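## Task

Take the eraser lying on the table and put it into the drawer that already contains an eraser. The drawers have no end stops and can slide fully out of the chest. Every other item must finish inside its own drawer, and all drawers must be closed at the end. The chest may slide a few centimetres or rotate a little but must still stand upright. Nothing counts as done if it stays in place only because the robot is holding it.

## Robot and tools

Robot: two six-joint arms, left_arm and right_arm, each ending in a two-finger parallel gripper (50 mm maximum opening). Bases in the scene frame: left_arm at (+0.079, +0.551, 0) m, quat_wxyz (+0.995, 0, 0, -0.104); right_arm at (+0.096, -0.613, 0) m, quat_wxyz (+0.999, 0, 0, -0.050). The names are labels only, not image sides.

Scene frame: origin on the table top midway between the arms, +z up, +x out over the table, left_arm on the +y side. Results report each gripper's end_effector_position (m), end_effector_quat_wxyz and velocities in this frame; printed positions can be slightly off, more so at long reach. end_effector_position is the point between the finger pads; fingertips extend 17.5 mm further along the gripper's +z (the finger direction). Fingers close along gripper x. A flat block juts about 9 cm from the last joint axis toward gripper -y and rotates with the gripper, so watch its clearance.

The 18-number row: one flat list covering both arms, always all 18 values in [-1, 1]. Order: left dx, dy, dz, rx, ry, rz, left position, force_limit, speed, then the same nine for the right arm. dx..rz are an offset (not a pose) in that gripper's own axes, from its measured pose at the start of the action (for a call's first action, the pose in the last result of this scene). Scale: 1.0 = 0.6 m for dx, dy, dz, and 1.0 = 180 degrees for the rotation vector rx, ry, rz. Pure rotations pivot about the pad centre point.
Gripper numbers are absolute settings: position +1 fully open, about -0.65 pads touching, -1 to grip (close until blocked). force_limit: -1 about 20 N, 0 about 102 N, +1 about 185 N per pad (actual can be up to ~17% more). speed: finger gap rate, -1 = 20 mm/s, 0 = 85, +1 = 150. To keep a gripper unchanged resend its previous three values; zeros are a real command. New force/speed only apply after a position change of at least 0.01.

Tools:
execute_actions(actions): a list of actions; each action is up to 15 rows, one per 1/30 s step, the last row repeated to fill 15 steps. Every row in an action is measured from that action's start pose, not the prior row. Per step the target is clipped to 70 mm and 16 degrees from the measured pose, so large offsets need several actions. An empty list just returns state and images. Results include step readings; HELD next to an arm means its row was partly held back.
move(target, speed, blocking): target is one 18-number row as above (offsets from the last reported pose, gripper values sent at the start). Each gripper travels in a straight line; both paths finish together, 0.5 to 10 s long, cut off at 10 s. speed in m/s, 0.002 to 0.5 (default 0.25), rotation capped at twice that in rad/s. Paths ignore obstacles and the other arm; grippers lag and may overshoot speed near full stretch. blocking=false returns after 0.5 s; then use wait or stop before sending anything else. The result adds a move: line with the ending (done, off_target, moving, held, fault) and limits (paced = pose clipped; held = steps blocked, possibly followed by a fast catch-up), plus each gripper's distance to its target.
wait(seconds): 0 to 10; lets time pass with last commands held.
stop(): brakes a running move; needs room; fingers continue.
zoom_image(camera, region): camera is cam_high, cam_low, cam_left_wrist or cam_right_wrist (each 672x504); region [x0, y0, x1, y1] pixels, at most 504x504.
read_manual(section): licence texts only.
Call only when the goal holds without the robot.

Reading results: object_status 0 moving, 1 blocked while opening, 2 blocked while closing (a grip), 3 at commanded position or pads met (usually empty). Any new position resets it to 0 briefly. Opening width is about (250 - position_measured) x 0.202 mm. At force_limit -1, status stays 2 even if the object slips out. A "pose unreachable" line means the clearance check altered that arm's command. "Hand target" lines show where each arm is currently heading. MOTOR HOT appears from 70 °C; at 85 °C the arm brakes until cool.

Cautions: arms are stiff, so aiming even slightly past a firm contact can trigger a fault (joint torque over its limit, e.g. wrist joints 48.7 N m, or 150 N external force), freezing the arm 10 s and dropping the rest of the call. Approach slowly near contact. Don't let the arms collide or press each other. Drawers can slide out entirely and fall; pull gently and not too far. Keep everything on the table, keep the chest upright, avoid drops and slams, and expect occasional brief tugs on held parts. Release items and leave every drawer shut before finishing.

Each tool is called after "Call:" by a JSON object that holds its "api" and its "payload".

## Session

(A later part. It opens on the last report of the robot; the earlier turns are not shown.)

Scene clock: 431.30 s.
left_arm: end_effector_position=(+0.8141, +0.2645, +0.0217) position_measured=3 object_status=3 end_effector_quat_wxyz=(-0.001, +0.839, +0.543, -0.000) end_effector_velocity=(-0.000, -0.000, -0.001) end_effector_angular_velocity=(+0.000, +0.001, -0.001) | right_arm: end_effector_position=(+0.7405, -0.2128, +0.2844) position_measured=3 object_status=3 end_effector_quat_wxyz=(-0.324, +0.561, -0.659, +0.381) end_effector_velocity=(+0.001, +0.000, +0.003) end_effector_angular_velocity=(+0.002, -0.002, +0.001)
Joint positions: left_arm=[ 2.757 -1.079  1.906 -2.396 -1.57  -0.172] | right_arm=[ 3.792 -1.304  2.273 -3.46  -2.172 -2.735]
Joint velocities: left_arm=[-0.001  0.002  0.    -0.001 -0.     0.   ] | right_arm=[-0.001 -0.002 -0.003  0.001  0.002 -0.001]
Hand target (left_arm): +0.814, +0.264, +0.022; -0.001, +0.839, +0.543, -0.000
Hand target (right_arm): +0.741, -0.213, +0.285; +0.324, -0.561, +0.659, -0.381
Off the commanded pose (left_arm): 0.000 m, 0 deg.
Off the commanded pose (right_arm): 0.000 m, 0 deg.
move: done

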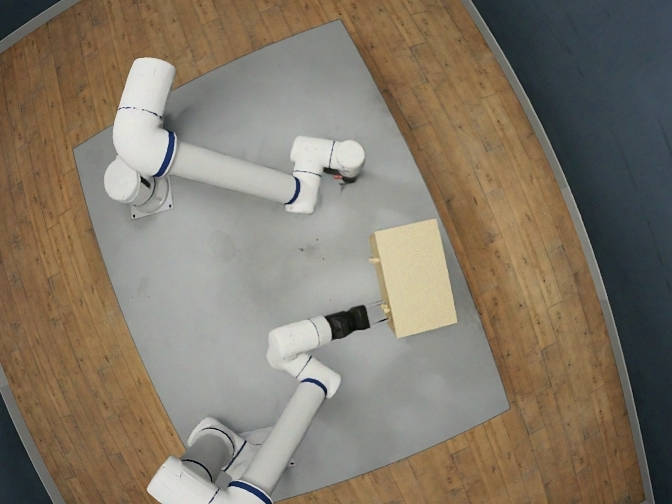

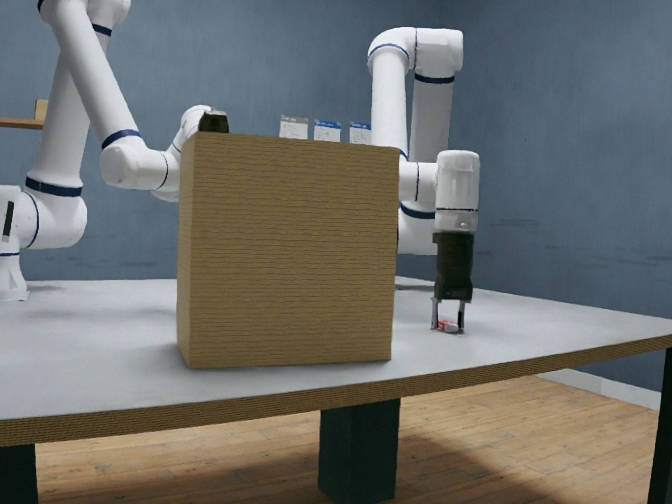

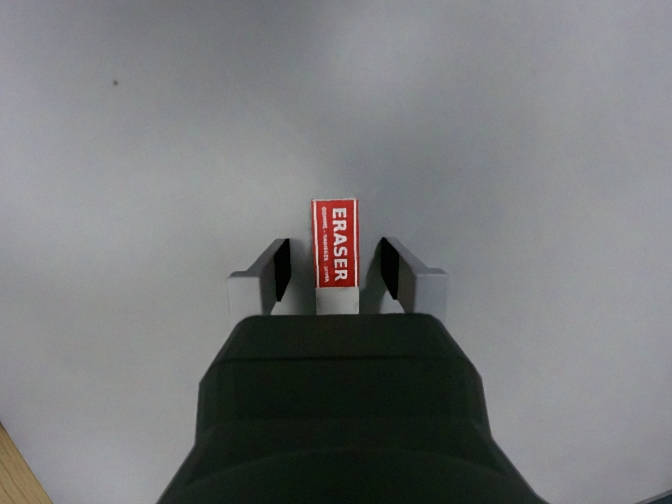

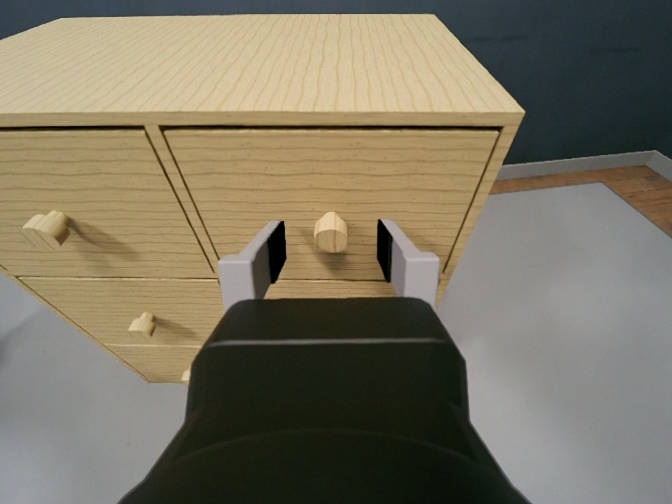

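Call:
{"api": "execute_actions", "payload": {"actions": [[[0,0,0,0,0,0,-1,-0.6,-0.5, 0,-0.0017,0.0029,0,0,0,1,-0.5,0]],[[0,0,0,0,0,0,-1,-0.6,-0.5, 0,0,0,0,0,0,-1,-0.4,-0.5]],[[0,0,0,0,0,0,-1,-0.6,-0.5, 0,0,0,0,0,0,-1,-0.4,-0.5]]]}}

Scene clock: 460.30 s.
left_arm: end_effector_position=(+0.8141, +0.2645, +0.0216) position_measured=142 object_status=2 end_effector_quat_wxyz=(-0.001, +0.839, +0.543, -0.000) end_effector_velocity=(-0.001, +0.000, -0.000) end_effector_angular_velocity=(+0.001, +0.001, -0.003) | right_arm: end_effector_position=(+0.7424, -0.2131, +0.2845) position_measured=178 object_status=2 end_effector_quat_wxyz=(-0.324, +0.561, -0.659, +0.381) end_effector_velocity=(-0.000, +0.001, -0.000) end_effector_angular_velocity=(-0.000, +0.001, +0.001)
Joint positions: left_arm=[ 2.757 -1.079  1.906 -2.396 -1.57  -0.172] | right_arm=[ 3.79  -1.302  2.271 -3.461 -2.17  -2.737]
Joint velocities: left_arm=[-0.    -0.     0.001  0.     0.     0.002] | right_arm=[ 0.001  0.    -0.     0.001  0.    -0.   ]
Hand target (left_arm): +0.814, +0.265, +0.022; -0.001, +0.839, +0.543, -0.000
Hand target (right_arm): +0.742, -0.213, +0.284; +0.324, -0.561, +0.659, -0.381
Off the commanded pose (left_arm): 0.000 m, 0 deg.
Off the commanded pose (right_arm): 0.000 m, 0 deg.
Step readings (end_effector_position; steps 1 to 15: 1st action; 16 to 30: 2nd action; 31 to 45: 3rd action):
0: left_arm (+0.8141, +0.2645, +0.0215) | right_arm (+0.7407, -0.2129, +0.2847)
1: left_arm (+0.8141, +0.2645, +0.0215) | right_arm (+0.7408, -0.2129, +0.2847)
2: left_arm (+0.8141, +0.2645, +0.0215) | right_arm (+0.7412, -0.2130, +0.2848)
4: left_arm (+0.8141, +0.2645, +0.0215) | right_arm (+0.7417, -0.2131, +0.2847)
8: left_arm (+0.8141, +0.2645, +0.0215) | right_arm (+0.7422, -0.2131, +0.2846)
15: left_arm (+0.8141, +0.2645, +0.0216) | right_arm (+0.7424, -0.2131, +0.2845)
16: left_arm (+0.8141, +0.2645, +0.0216) | right_arm (+0.7424, -0.2131, +0.2845)
17: left_arm (+0.8141, +0.2645, +0.0216) | right_arm (+0.7424, -0.2131, +0.2845)
19: left_arm (+0.8141, +0.2645, +0.0216) | right_arm (+0.7424, -0.2131, +0.2845)
23: left_arm (+0.8141, +0.2645, +0.0216) | right_arm (+0.7424, -0.2131, +0.2845)
30: left_arm (+0.8141, +0.2645, +0.0216) | right_arm (+0.7424, -0.2131, +0.2845)
31: left_arm (+0.8141, +0.2645, +0.0216) | right_arm (+0.7424, -0.2131, +0.2845)
32: left_arm (+0.8141, +0.2645, +0.0216) | right_arm (+0.7424, -0.2131, +0.2845)
34: left_arm (+0.8141, +0.2645, +0.0216) | right_arm (+0.7424, -0.2131, +0.2845)
38: left_arm (+0.8141, +0.2645, +0.0216) | right_arm (+0.7424, -0.2131, +0.2845)
45: end_effector_position above

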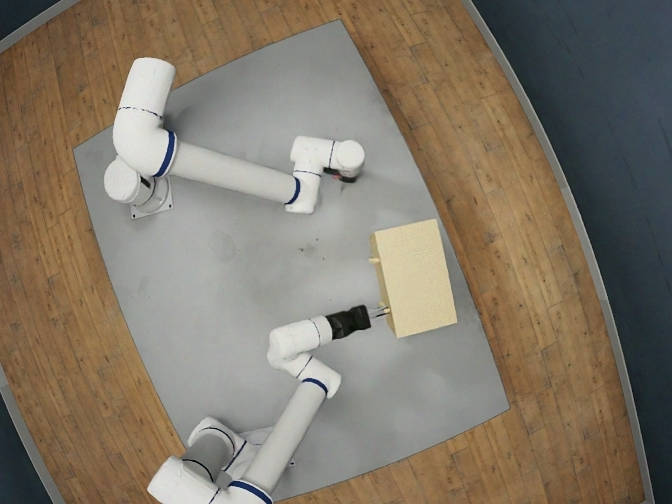

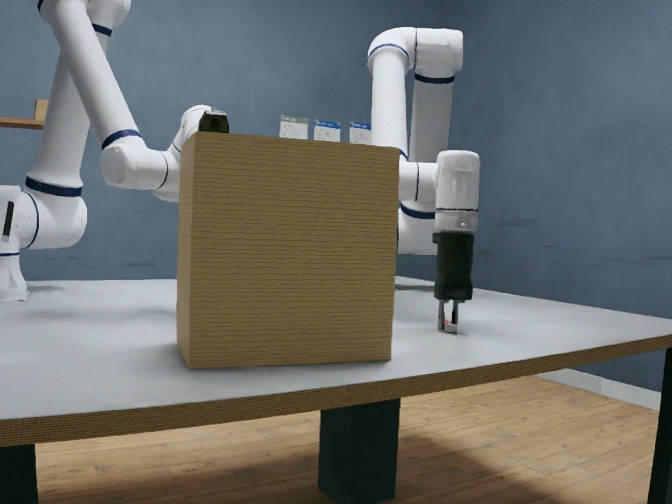

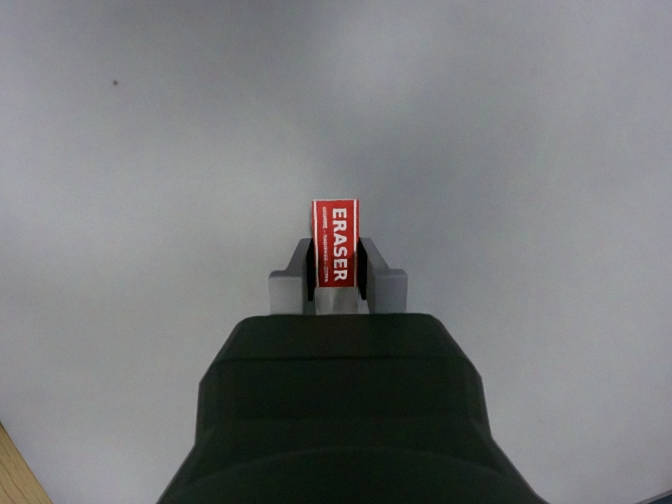

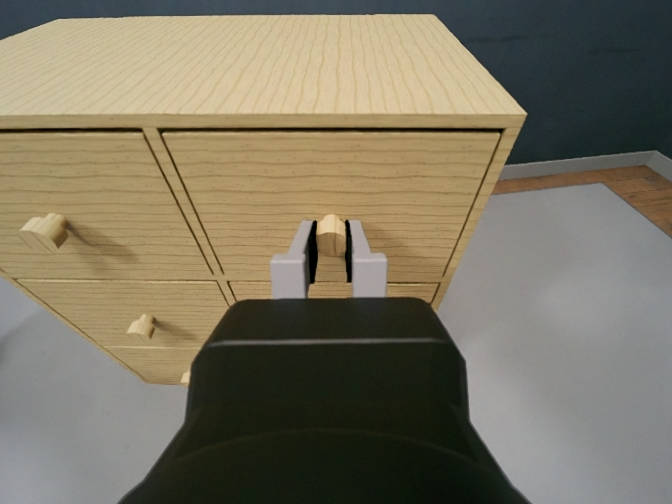

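Call:
{"api": "zoom_image", "payload": {"camera": "cam_right_wrist", "region": [270, 180, 400, 300]}}

Region (270, 180, 400, 300) of cam_right_wrist's 672x504 image, scaled by 3.877, with more detail than that image has; it fills the top 465 rows of this view, and the rest is white.

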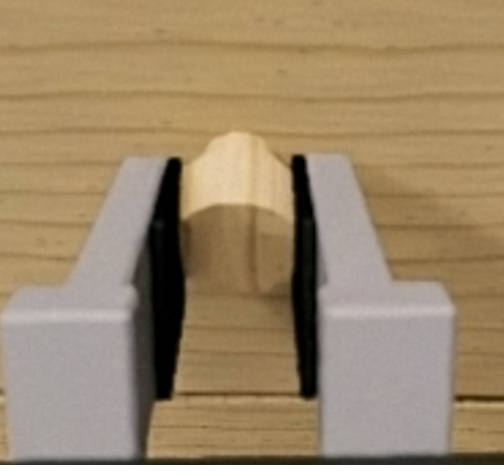

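Call:
{"api": "move", "payload": {"target": [0, 0, -0.2, 0, 0, 0, -1, -0.6, -0.5, 0, 0.025, -0.0433, 0, 0, 0, -1, -0.4, -0.5], "speed": 0.03}}

Scene clock: 490.73 s.
left_arm: end_effector_position=(+0.8140, +0.2641, +0.1413) position_measured=142 object_status=2 end_effector_quat_wxyz=(-0.001, +0.839, +0.543, -0.000) end_effector_velocity=(+0.000, +0.000, +0.003) end_effector_angular_velocity=(+0.000, -0.001, -0.000) | right_arm: end_effector_position=(+0.7129, -0.2084, +0.2845) position_measured=178 object_status=2 end_effector_quat_wxyz=(-0.324, +0.561, -0.659, +0.381) end_effector_velocity=(-0.001, +0.000, +0.000) end_effector_angular_velocity=(+0.001, -0.001, +0.000)
Joint positions: left_arm=[ 2.757 -1.215  1.841 -2.195 -1.57  -0.172] | right_arm=[ 3.826 -1.325  2.302 -3.453 -2.199 -2.71 ]
Joint velocities: left_arm=[ 0.    -0.003 -0.002  0.004  0.001  0.   ] | right_arm=[ 0.001 -0.001  0.001 -0.001 -0.001  0.001]
Hand target (left_arm): +0.814, +0.264, +0.142; -0.001, +0.839, +0.543, -0.000
Hand target (right_arm): +0.713, -0.208, +0.285; +0.324, -0.561, +0.659, -0.381
Off the commanded pose (left_arm): 0.000 m, 0 deg.
Off the commanded pose (right_arm): 0.000 m, 0 deg.
move: done

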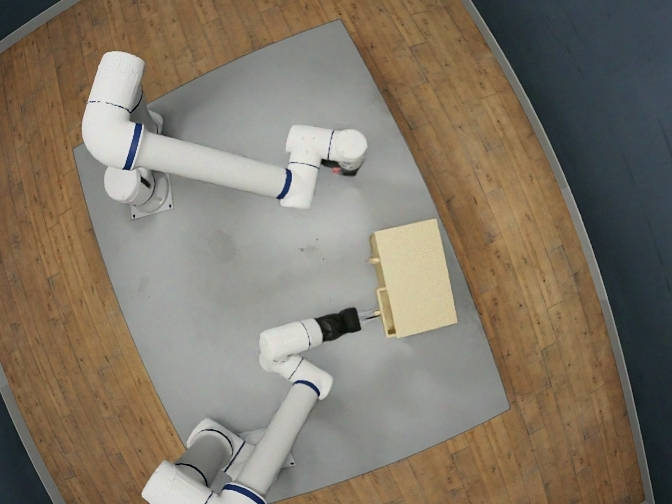

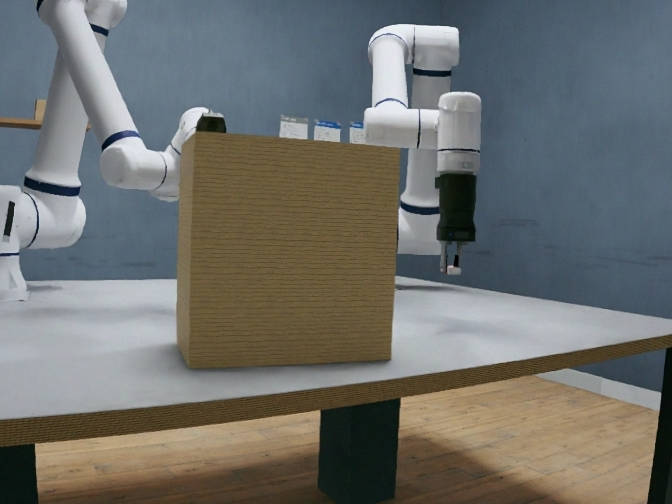

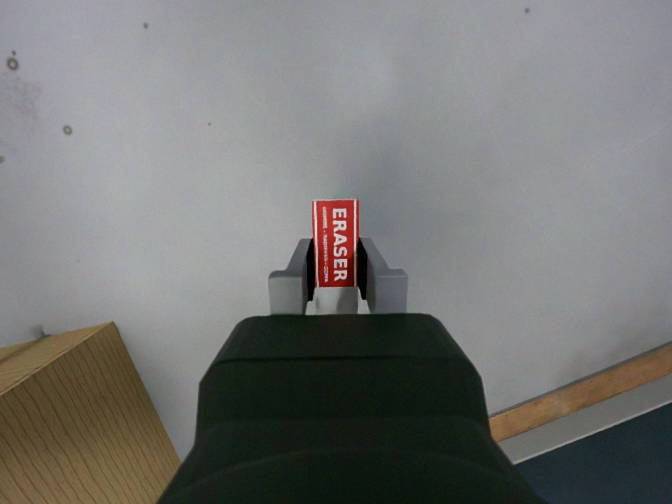

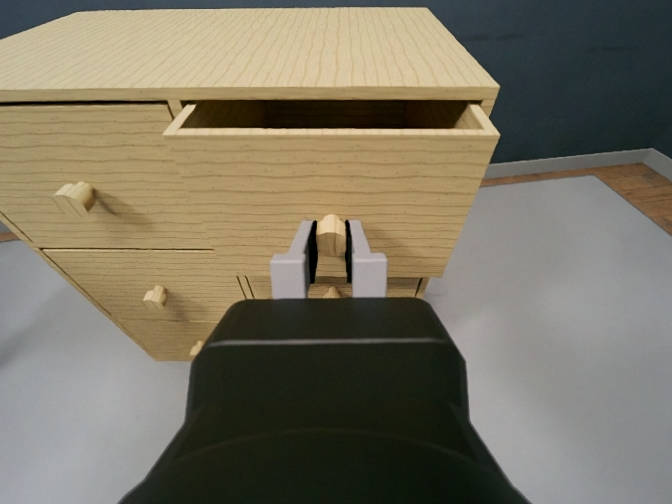

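Call:
{"api": "zoom_image", "payload": {"camera": "cam_high", "region": [340, 240, 420, 350]}}

Region (340, 240, 420, 350) of cam_high's 672x504 image, scaled by 4.582, with more detail than that image has; it fills the left 367 columns of this view, and the rest is white.

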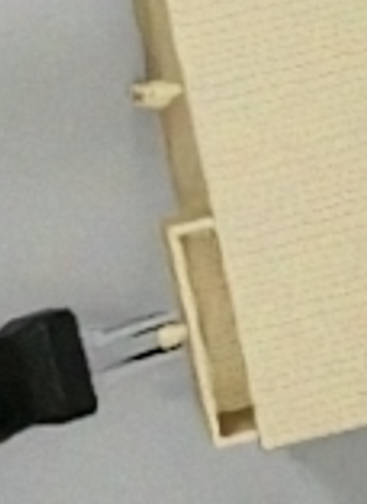

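Call:
{"api": "move", "payload": {"target": [0, 0, -0.4, 0, 0, 0, -1, -0.6, -0.5, 0, 0.075, -0.1299, 0, 0, 0, -1, -0.4, -0.5], "speed": 0.06}}

Scene clock: 518.90 s.
left_arm: end_effector_position=(+0.8139, +0.2633, +0.3809) position_measured=142 object_status=2 end_effector_quat_wxyz=(-0.001, +0.839, +0.543, -0.000) end_effector_velocity=(+0.000, +0.000, +0.003) end_effector_angular_velocity=(-0.001, -0.001, -0.001) | right_arm: end_effector_position=(+0.6242, -0.1940, +0.2847) position_measured=178 object_status=2 end_effector_quat_wxyz=(-0.324, +0.561, -0.659, +0.381) end_effector_velocity=(-0.001, +0.000, +0.001) end_effector_angular_velocity=(+0.000, -0.001, +0.000)
Joint positions: left_arm=[ 2.756 -1.375  1.591 -1.784 -1.57  -0.173] | right_arm=[ 3.95  -1.393  2.38  -3.4   -2.294 -2.607]
Joint velocities: left_arm=[ 0.    -0.001 -0.004  0.004 -0.     0.002] | right_arm=[ 0.001 -0.002  0.001  0.    -0.001  0.   ]
Hand target (left_arm): +0.814, +0.263, +0.381; -0.001, +0.839, +0.543, -0.000
Hand target (right_arm): +0.624, -0.194, +0.285; +0.324, -0.561, +0.659, -0.381
Off the commanded pose (left_arm): 0.001 m, 0 deg.
Off the commanded pose (right_arm): 0.000 m, 0 deg.
move: done

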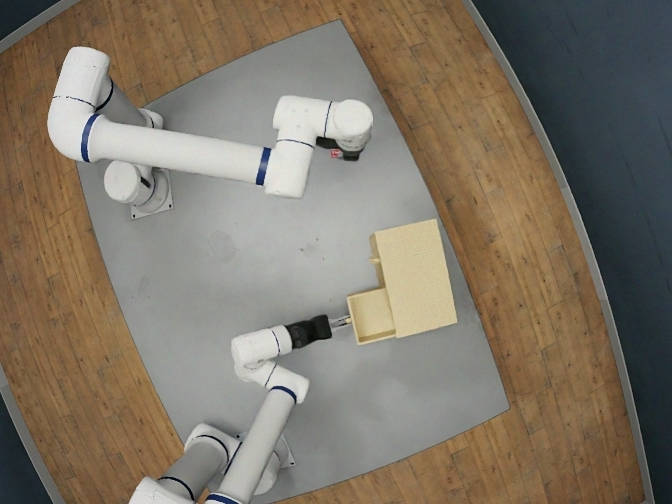

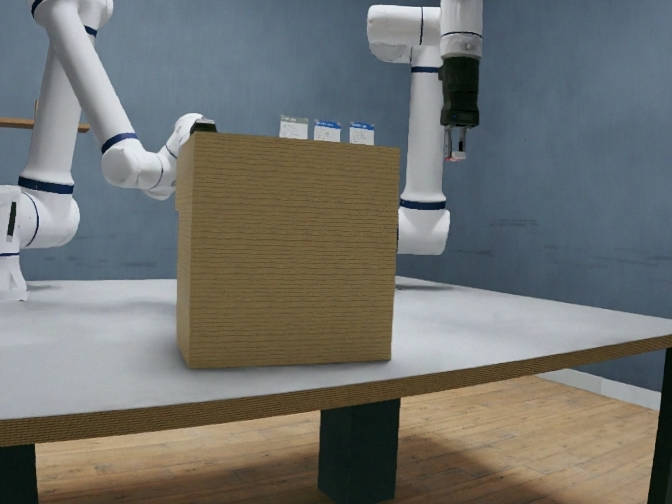

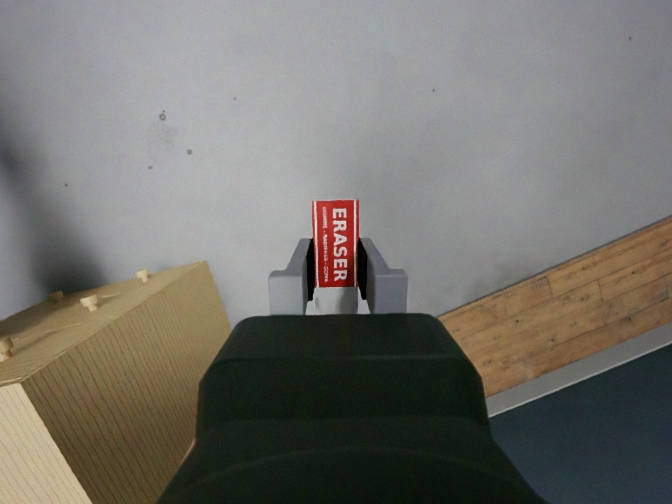

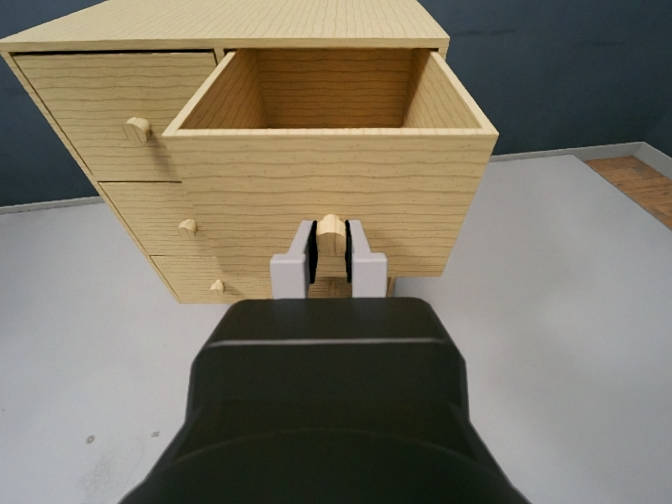

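Call:
{"api": "zoom_image", "payload": {"camera": "cam_high", "region": [320, 260, 430, 360]}}

Call:
{"api": "zoom_image", "payload": {"camera": "cam_right_wrist", "region": [150, 20, 510, 180]}}

Region (320, 260, 430, 360) of cam_high's 672x504 image, scaled by 4.582, with more detail than that image has; it fills the top 458 rows of this view, and the rest is white.

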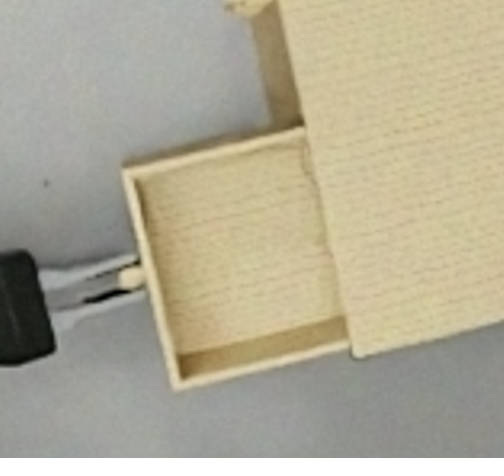

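Region (150, 20, 510, 180) of cam_right_wrist's 672x504 image, scaled by 1.400, with more detail than that image has.

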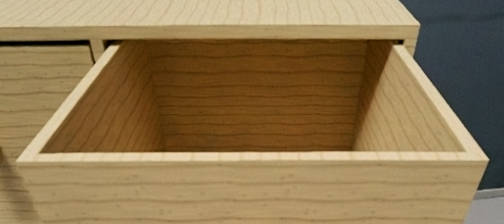

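Call:
{"api": "move", "payload": {"target": [0, 0, 0, 0, 0, 0, -1, -0.6, -0.5, 0, 0.0333, -0.0577, 0, 0, 0, -1, -0.4, -0.5], "speed": 0.05}}

Scene clock: 569.60 s.
left_arm: end_effector_position=(+0.8139, +0.2633, +0.3809) position_measured=142 object_status=2 end_effector_quat_wxyz=(-0.001, +0.839, +0.543, -0.000) end_effector_velocity=(+0.000, -0.000, -0.000) end_effector_angular_velocity=(+0.000, -0.000, +0.001) | right_arm: end_effector_position=(+0.5851, -0.1876, +0.2847) position_measured=178 object_status=2 end_effector_quat_wxyz=(-0.324, +0.561, -0.659, +0.381) end_effector_velocity=(-0.003, +0.001, +0.001) end_effector_angular_velocity=(-0.000, -0.000, +0.000)
Joint positions: left_arm=[ 2.756 -1.375  1.59  -1.784 -1.57  -0.173] | right_arm=[ 4.013 -1.421  2.408 -3.359 -2.34  -2.549]
Joint velocities: left_arm=[-0.     0.     0.    -0.001  0.    -0.001] | right_arm=[ 0.005 -0.003  0.002  0.004 -0.004  0.004]
Hand target (left_arm): +0.814, +0.263, +0.381; -0.001, +0.839, +0.543, -0.000
Hand target (right_arm): +0.585, -0.188, +0.285; +0.324, -0.561, +0.659, -0.381
Off the commanded pose (left_arm): 0.000 m, 0 deg.
Off the commanded pose (right_arm): 0.000 m, 0 deg.
move: done

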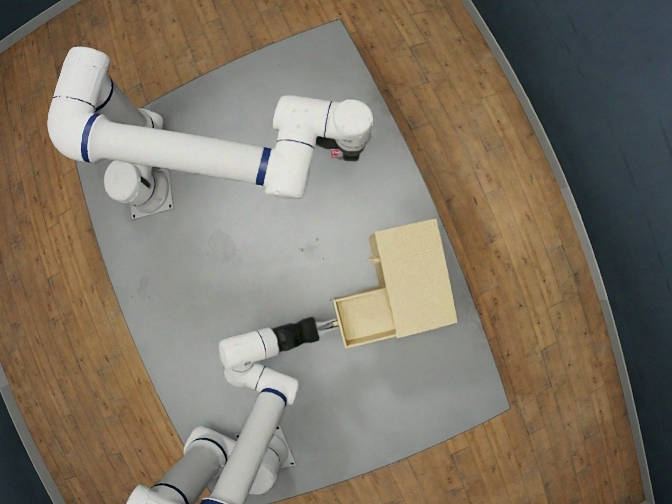

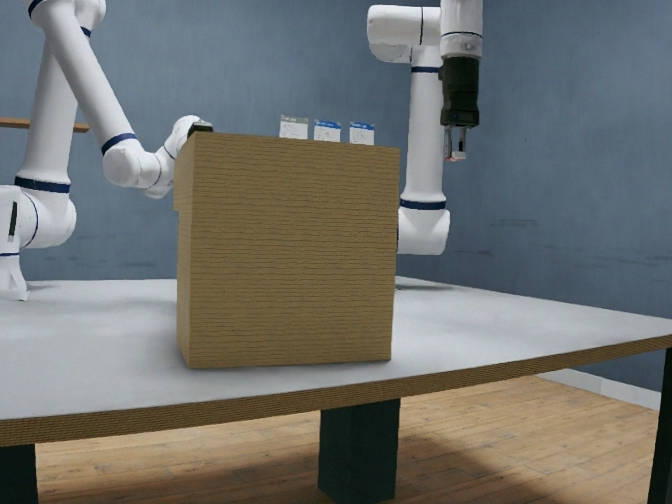

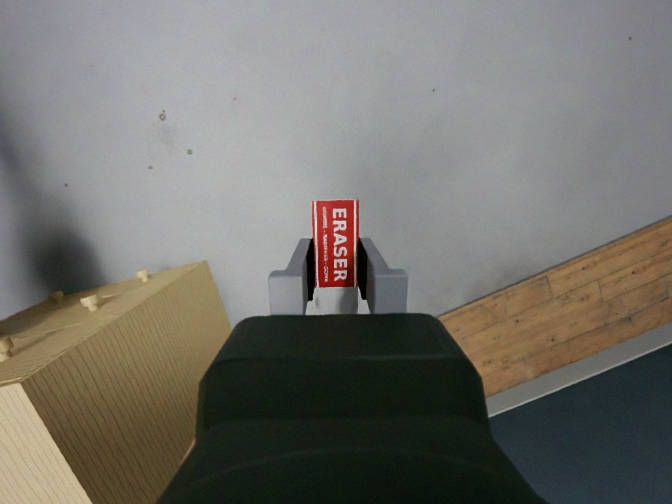

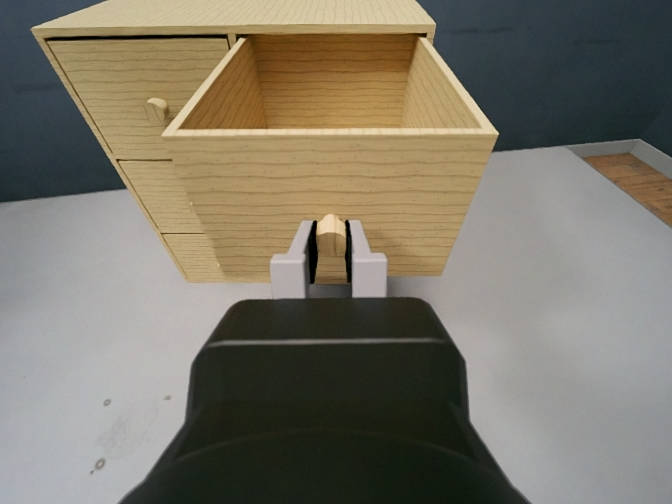

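Call:
{"api": "execute_actions", "payload": {"actions": []}}

Scene clock: 600.07 s.
left_arm: end_effector_position=(+0.8139, +0.2633, +0.3809) position_measured=142 object_status=2 end_effector_quat_wxyz=(-0.001, +0.839, +0.543, -0.000) end_effector_velocity=(+0.001, -0.001, +0.001) end_effector_angular_velocity=(-0.001, -0.002, -0.001) | right_arm: end_effector_position=(+0.5847, -0.1876, +0.2847) position_measured=178 object_status=2 end_effector_quat_wxyz=(-0.324, +0.561, -0.659, +0.381) end_effector_velocity=(-0.000, +0.001, -0.000) end_effector_angular_velocity=(-0.001, +0.001, +0.001)
Joint positions: left_arm=[ 2.756 -1.375  1.591 -1.784 -1.57  -0.173] | right_arm=[ 4.014 -1.422  2.408 -3.358 -2.34  -2.548]
Joint velocities: left_arm=[-0.     0.    -0.002 -0.001  0.     0.001] | right_arm=[ 0.001  0.    -0.     0.001  0.    -0.   ]
Hand target (left_arm): +0.814, +0.263, +0.381; -0.001, +0.839, +0.543, -0.000
Hand target (right_arm): +0.585, -0.188, +0.285; +0.324, -0.561, +0.659, -0.381
Off the commanded pose (left_arm): 0.000 m, 0 deg.
Off the commanded pose (right_arm): 0.000 m, 0 deg.

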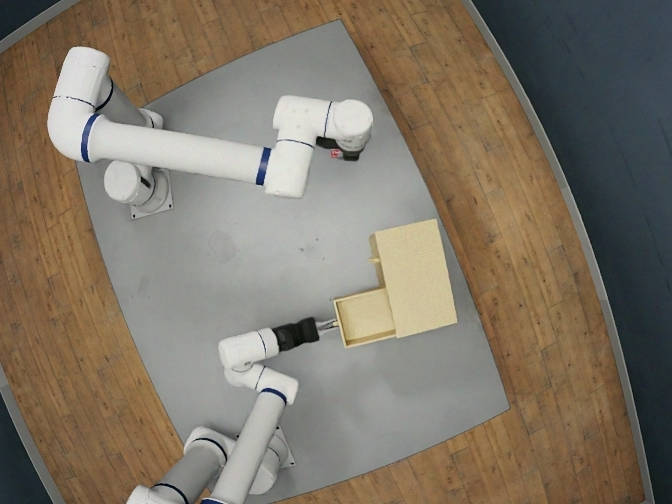

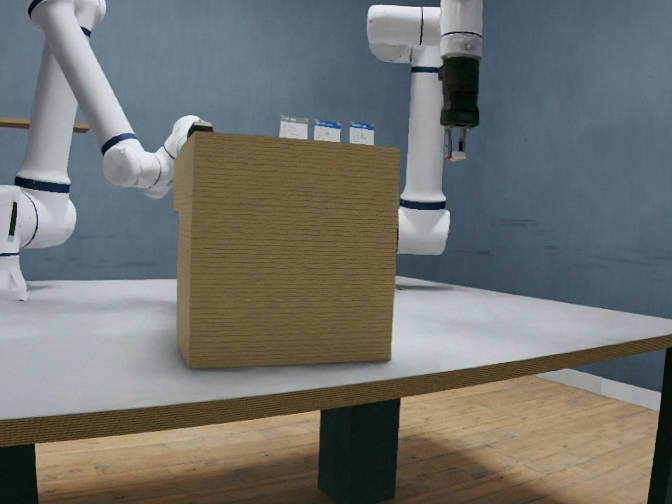

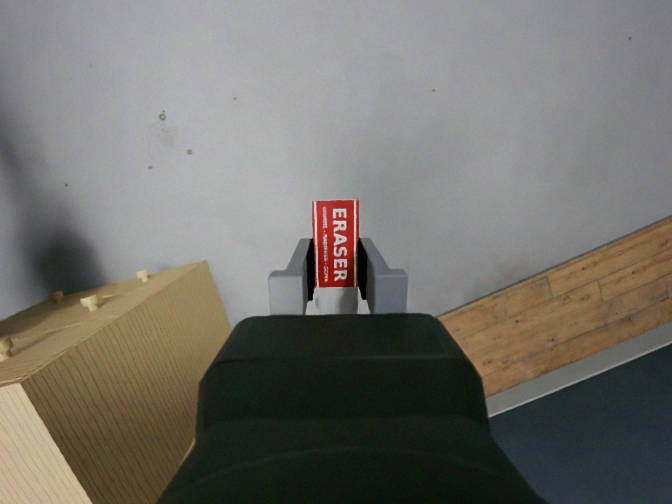

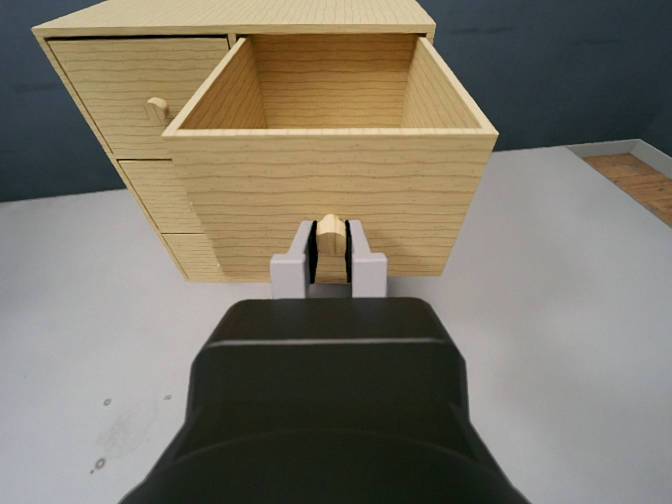

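Call:
{"api": "zoom_image", "payload": {"camera": "cam_high", "region": [310, 260, 430, 365]}}

Call:
{"api": "zoom_image", "payload": {"camera": "cam_low", "region": [240, 90, 420, 180]}}

Region (310, 260, 430, 365) of cam_high's 672x504 image, scaled by 4.200, with more detail than that image has; it fills the top 441 rows of this view, and the rest is white.

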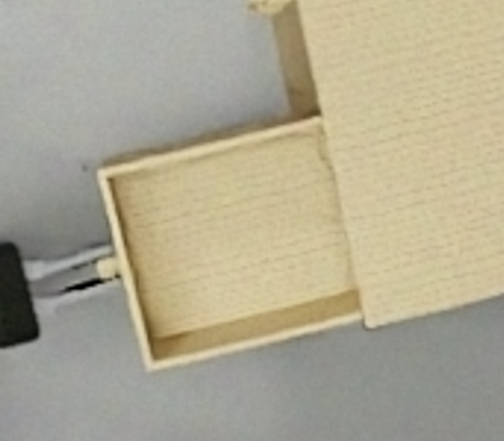

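Region (240, 90, 420, 180) of cam_low's 672x504 image, scaled by 2.800, with more detail than that image has.

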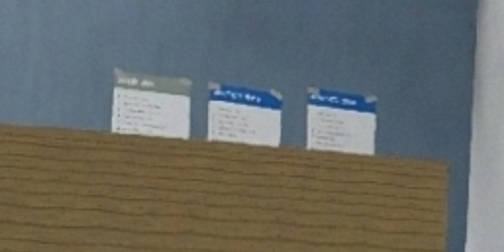

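Call:
{"api": "move", "payload": {"target": [0,0,0,0,0,0,-1,-0.6,-0.5, 0,-0.1325,0.2295,0,0,0,-1,-0.4,-0.5], "speed": 0.08}}

Scene clock: 615.50 s.
left_arm: end_effector_position=(+0.8139, +0.2633, +0.3809) position_measured=142 object_status=2 end_effector_quat_wxyz=(-0.001, +0.839, +0.543, -0.000) end_effector_velocity=(-0.000, +0.001, -0.000) end_effector_angular_velocity=(+0.002, +0.001, +0.003) | right_arm: end_effector_position=(+0.7414, -0.2130, +0.2845) position_measured=178 object_status=2 end_effector_quat_wxyz=(-0.324, +0.561, -0.659, +0.381) end_effector_velocity=(+0.003, -0.001, +0.000) end_effector_angular_velocity=(-0.000, -0.000, +0.000)
Joint positions: left_arm=[ 2.756 -1.375  1.591 -1.784 -1.57  -0.173] | right_arm=[ 3.791 -1.303  2.272 -3.46  -2.171 -2.736]
Joint velocities: left_arm=[ 0.001 -0.     0.     0.001  0.001 -0.002] | right_arm=[-0.003  0.001 -0.003 -0.     0.003 -0.003]
Hand target (left_arm): +0.814, +0.263, +0.381; -0.001, +0.839, +0.543, -0.000
Hand target (right_arm): +0.742, -0.213, +0.284; +0.324, -0.561, +0.659, -0.381
Off the commanded pose (left_arm): 0.000 m, 0 deg.
Off the commanded pose (right_arm): 0.000 m, 0 deg.
move: done

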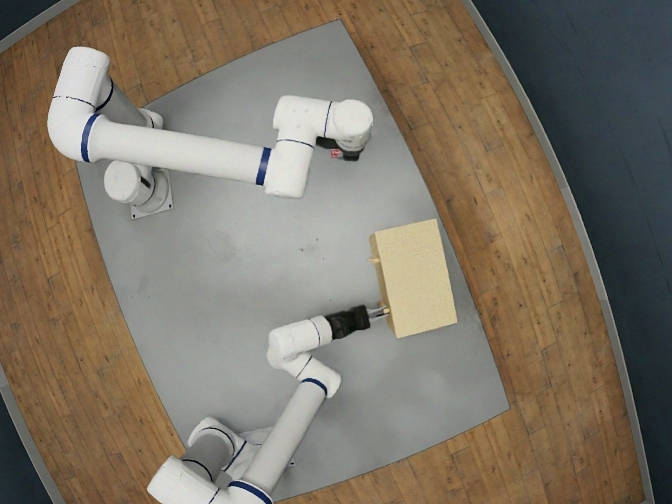

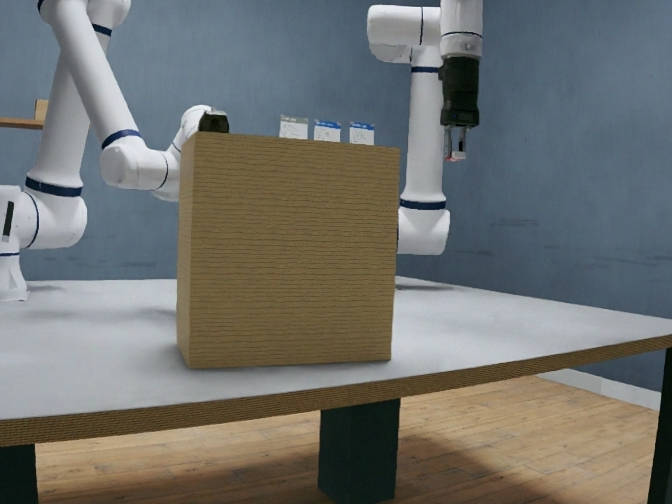

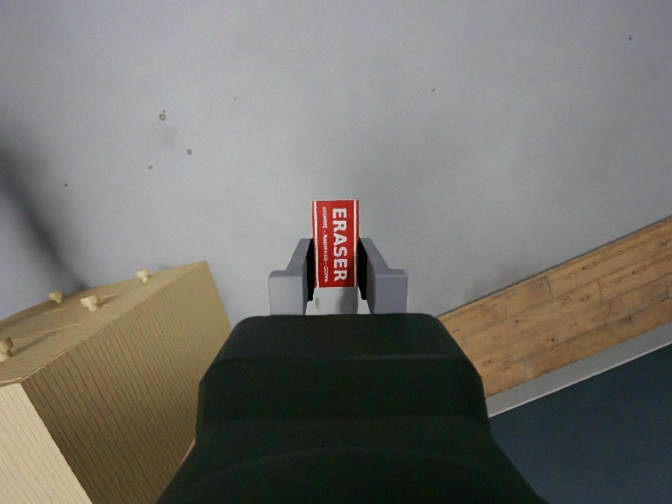

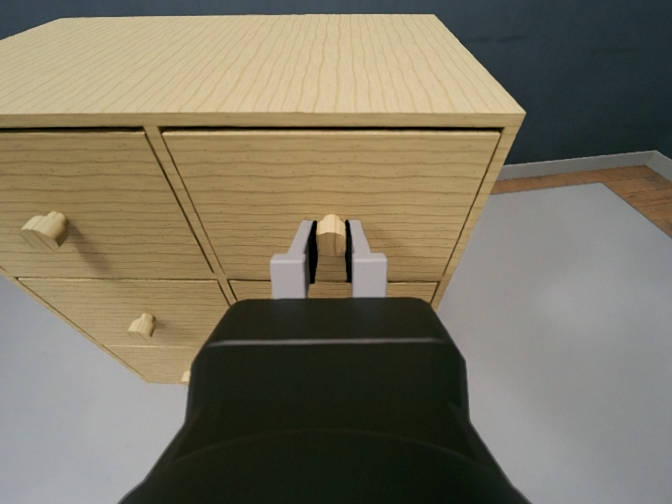

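Call:
{"api": "zoom_image", "payload": {"camera": "cam_high", "region": [350, 210, 470, 345]}}

Region (350, 210, 470, 345) of cam_high's 672x504 image, scaled by 3.733, with more detail than that image has.

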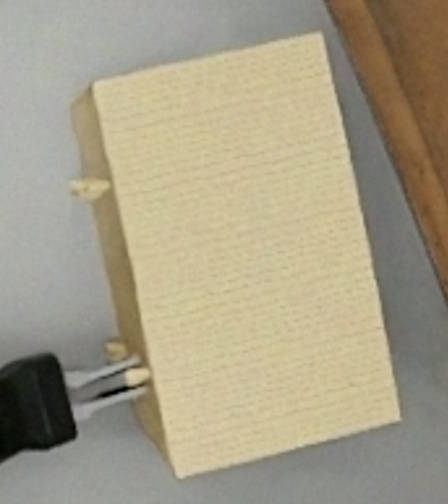

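Call:
{"api": "execute_actions", "payload": {"actions": [[[0,0,0,0,0,0,-1,-0.6,-0.5, 0,-0.00125,0.0022,0,0,0,-1,-0.4,-0.5],[0,0,0,0,0,0,-1,-0.6,-0.5, 0,-0.00125,0.0022,0,0,0,-1,-0.4,-0.5],[0,0,0,0,0,0,-1,-0.6,-0.5, 0,-0.00125,0.0022,0,0,0,-1,-0.4,-0.5],[0,0,0,0,0,0,-1,-0.6,-0.5, 0,-0.00125,0.0022,0,0,0,-1,-0.4,-0.5],[0,0,0,0,0,0,-1,-0.6,-0.5, 0,-0.00125,0.0022,0,0,0,-1,-0.4,-0.5],[0,0,0,0,0,0,-1,-0.6,-0.5, 0,-0.00125,0.0022,0,0,0,-1,-0.4,-0.5],[0,0,0,0,0,0,-1,-0.6,-0.5, 0,-0.00125,0.0022,0,0,0,-1,-0.4,-0.5],[0,0,0,0,0,0,-1,-0.6,-0.5, 0,-0.00125,0.0022,0,0,0,-1,-0.4,-0.5],[0,0,0,0,0,0,-1,-0.6,-0.5, 0,-0.00125,0.0022,0,0,0,-1,-0.4,-0.5],[0,0,0,0,0,0,-1,-0.6,-0.5, 0,-0.00125,0.0022,0,0,0,1,-0.5,0.5]]]}}

Call:
{"api": "move", "payload": {"target": [0,0,0,0,0,0,-1,-0.6,-0.5, 0,0.1725,0.0612,0,0,0,1,-0.5,0.5], "speed": 0.15}}

Scene clock: 671.13 s.
left_arm: end_effector_position=(+0.8139, +0.2633, +0.3809) position_measured=142 object_status=2 end_effector_quat_wxyz=(-0.001, +0.839, +0.543, -0.000) end_effector_velocity=(+0.000, -0.000, +0.000) end_effector_angular_velocity=(-0.001, -0.000, +0.001) | right_arm: end_effector_position=(+0.7428, -0.2132, +0.2845) position_measured=68 object_status=0 end_effector_quat_wxyz=(-0.324, +0.561, -0.659, +0.381) end_effector_velocity=(+0.001, -0.001, -0.000) end_effector_angular_velocity=(-0.001, +0.001, -0.001)
Joint positions: left_arm=[ 2.756 -1.375  1.591 -1.784 -1.57  -0.173] | right_arm=[ 3.789 -1.302  2.27  -3.461 -2.17  -2.737]
Joint velocities: left_arm=[-0.    -0.     0.    -0.001 -0.001 -0.001] | right_arm=[-0.002  0.    -0.     0.001  0.001 -0.001]
Hand target (left_arm): +0.814, +0.263, +0.381; -0.001, +0.839, +0.543, -0.000
Hand target (right_arm): +0.743, -0.213, +0.284; +0.324, -0.561, +0.659, -0.381
Off the commanded pose (left_arm): 0.000 m, 0 deg.
Off the commanded pose (right_arm): 0.000 m, 0 deg.
Step readings (end_effector_position):
0: left_arm (+0.8139, +0.2633, +0.3809) | right_arm (+0.7417, -0.2130, +0.2845)
1: left_arm (+0.8139, +0.2633, +0.3809) | right_arm (+0.7418, -0.2130, +0.2845)
2: left_arm (+0.8139, +0.2633, +0.3809) | right_arm (+0.7420, -0.2131, +0.2845)
4: left_arm (+0.8139, +0.2633, +0.3809) | right_arm (+0.7424, -0.2131, +0.2845)
8: left_arm (+0.8139, +0.2633, +0.3809) | right_arm (+0.7427, -0.2132, +0.2845)
15: end_effector_position above

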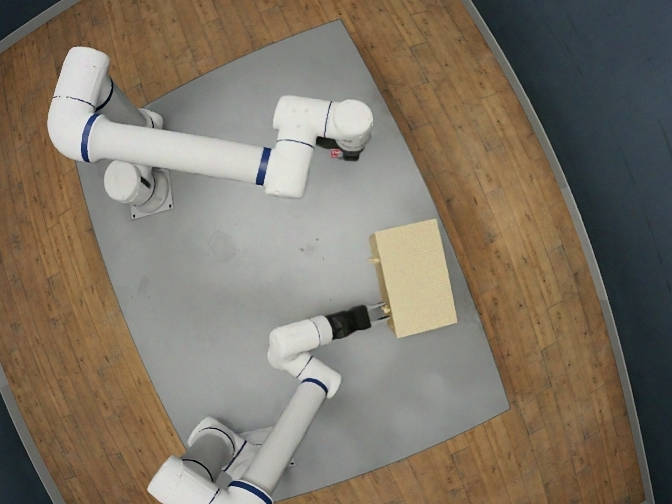

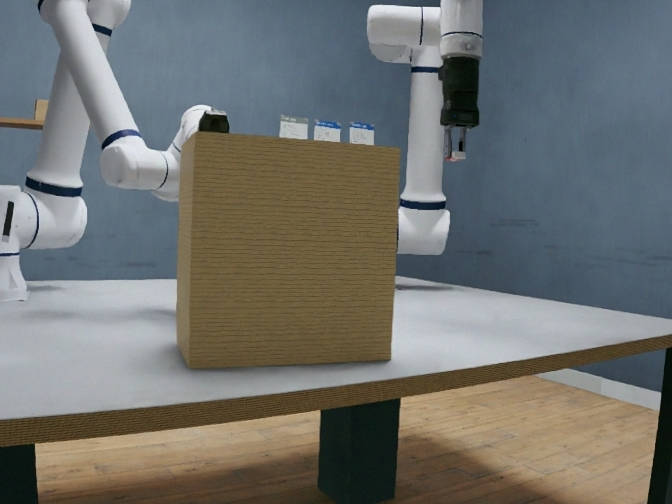

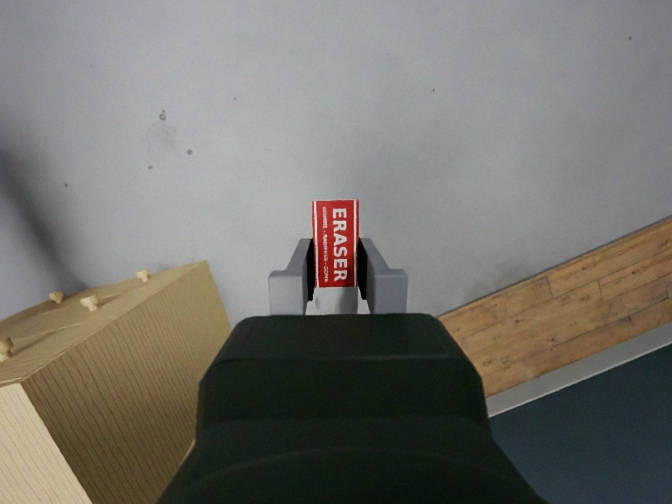

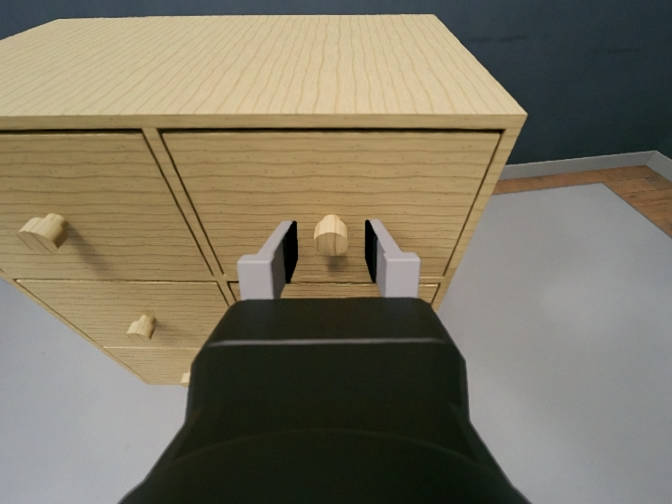

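Scene clock: 672.43 s.
left_arm: end_effector_position=(+0.8139, +0.2633, +0.3809) position_measured=142 object_status=2 end_effector_quat_wxyz=(-0.001, +0.839, +0.543, -0.000) end_effector_velocity=(-0.000, -0.001, +0.000) end_effector_angular_velocity=(-0.001, +0.001, +0.000) | right_arm: end_effector_position=(+0.7229, -0.2103, +0.1768) position_measured=3 object_status=3 end_effector_quat_wxyz=(-0.324, +0.561, -0.659, +0.381) end_effector_velocity=(-0.001, +0.001, -0.003) end_effector_angular_velocity=(+0.000, -0.000, +0.001)
Joint positions: left_arm=[ 2.756 -1.375  1.591 -1.784 -1.57  -0.173] | right_arm=[ 3.813 -1.108  2.321 -3.695 -2.189 -2.72 ]
Joint velocities: left_arm=[-0.     0.    -0.001  0.001 -0.001 -0.   ] | right_arm=[ 0.001  0.006  0.001 -0.007 -0.001  0.001]
Hand target (left_arm): +0.814, +0.263, +0.381; -0.001, +0.839, +0.543, -0.000
Hand target (right_arm): +0.723, -0.210, +0.176; +0.324, -0.561, +0.659, -0.381
Off the commanded pose (left_arm): 0.000 m, 0 deg.
Off the commanded pose (right_arm): 0.001 m, 0 deg.
move: done

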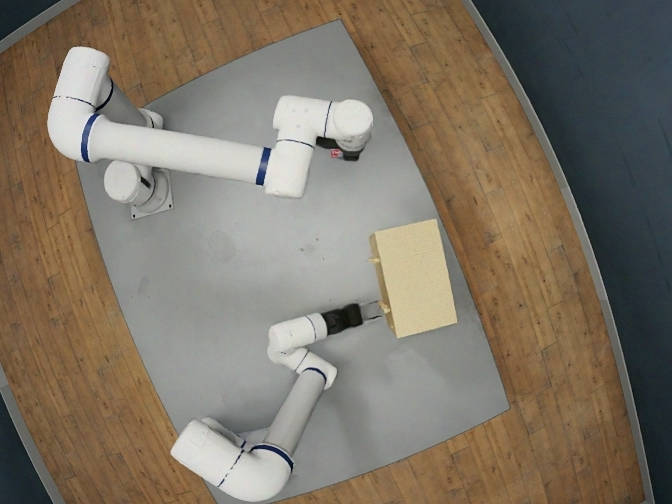

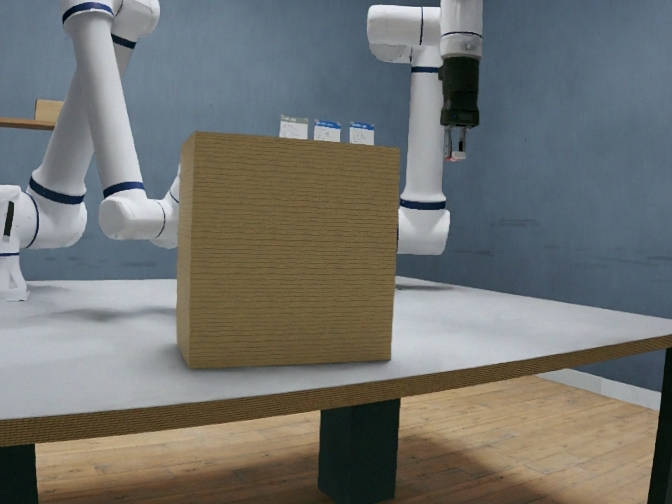

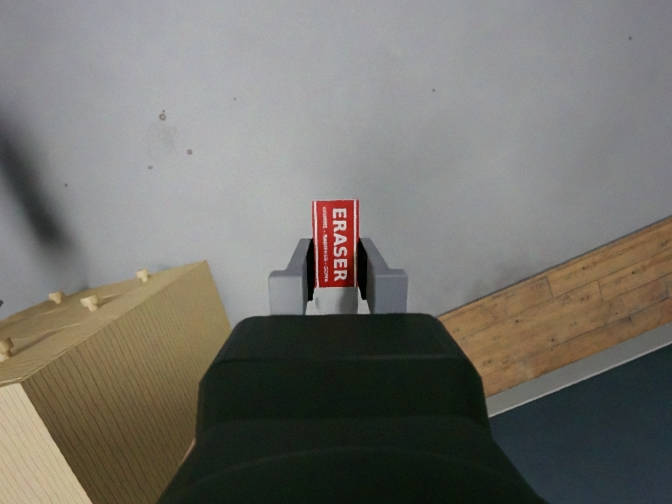

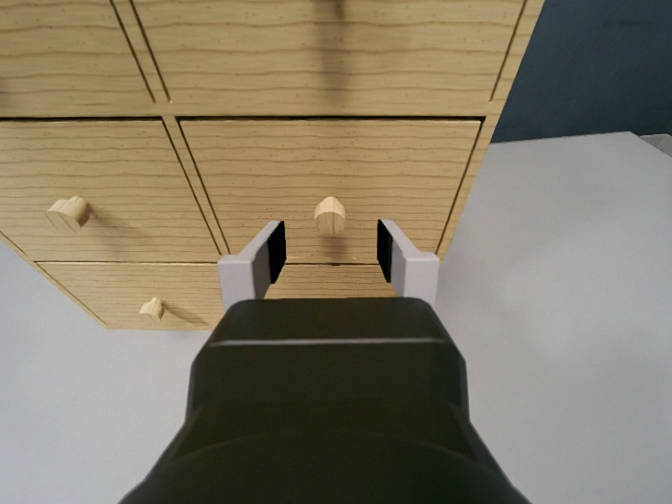

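Call:
{"api": "zoom_image", "payload": {"camera": "cam_right_wrist", "region": [260, 170, 400, 290]}}

Region (260, 170, 400, 290) of cam_right_wrist's 672x504 image, scaled by 3.600, with more detail than that image has; it fills the top 432 rows of this view, and the rest is white.

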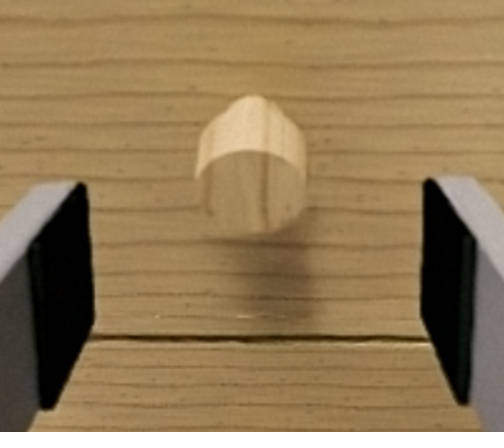

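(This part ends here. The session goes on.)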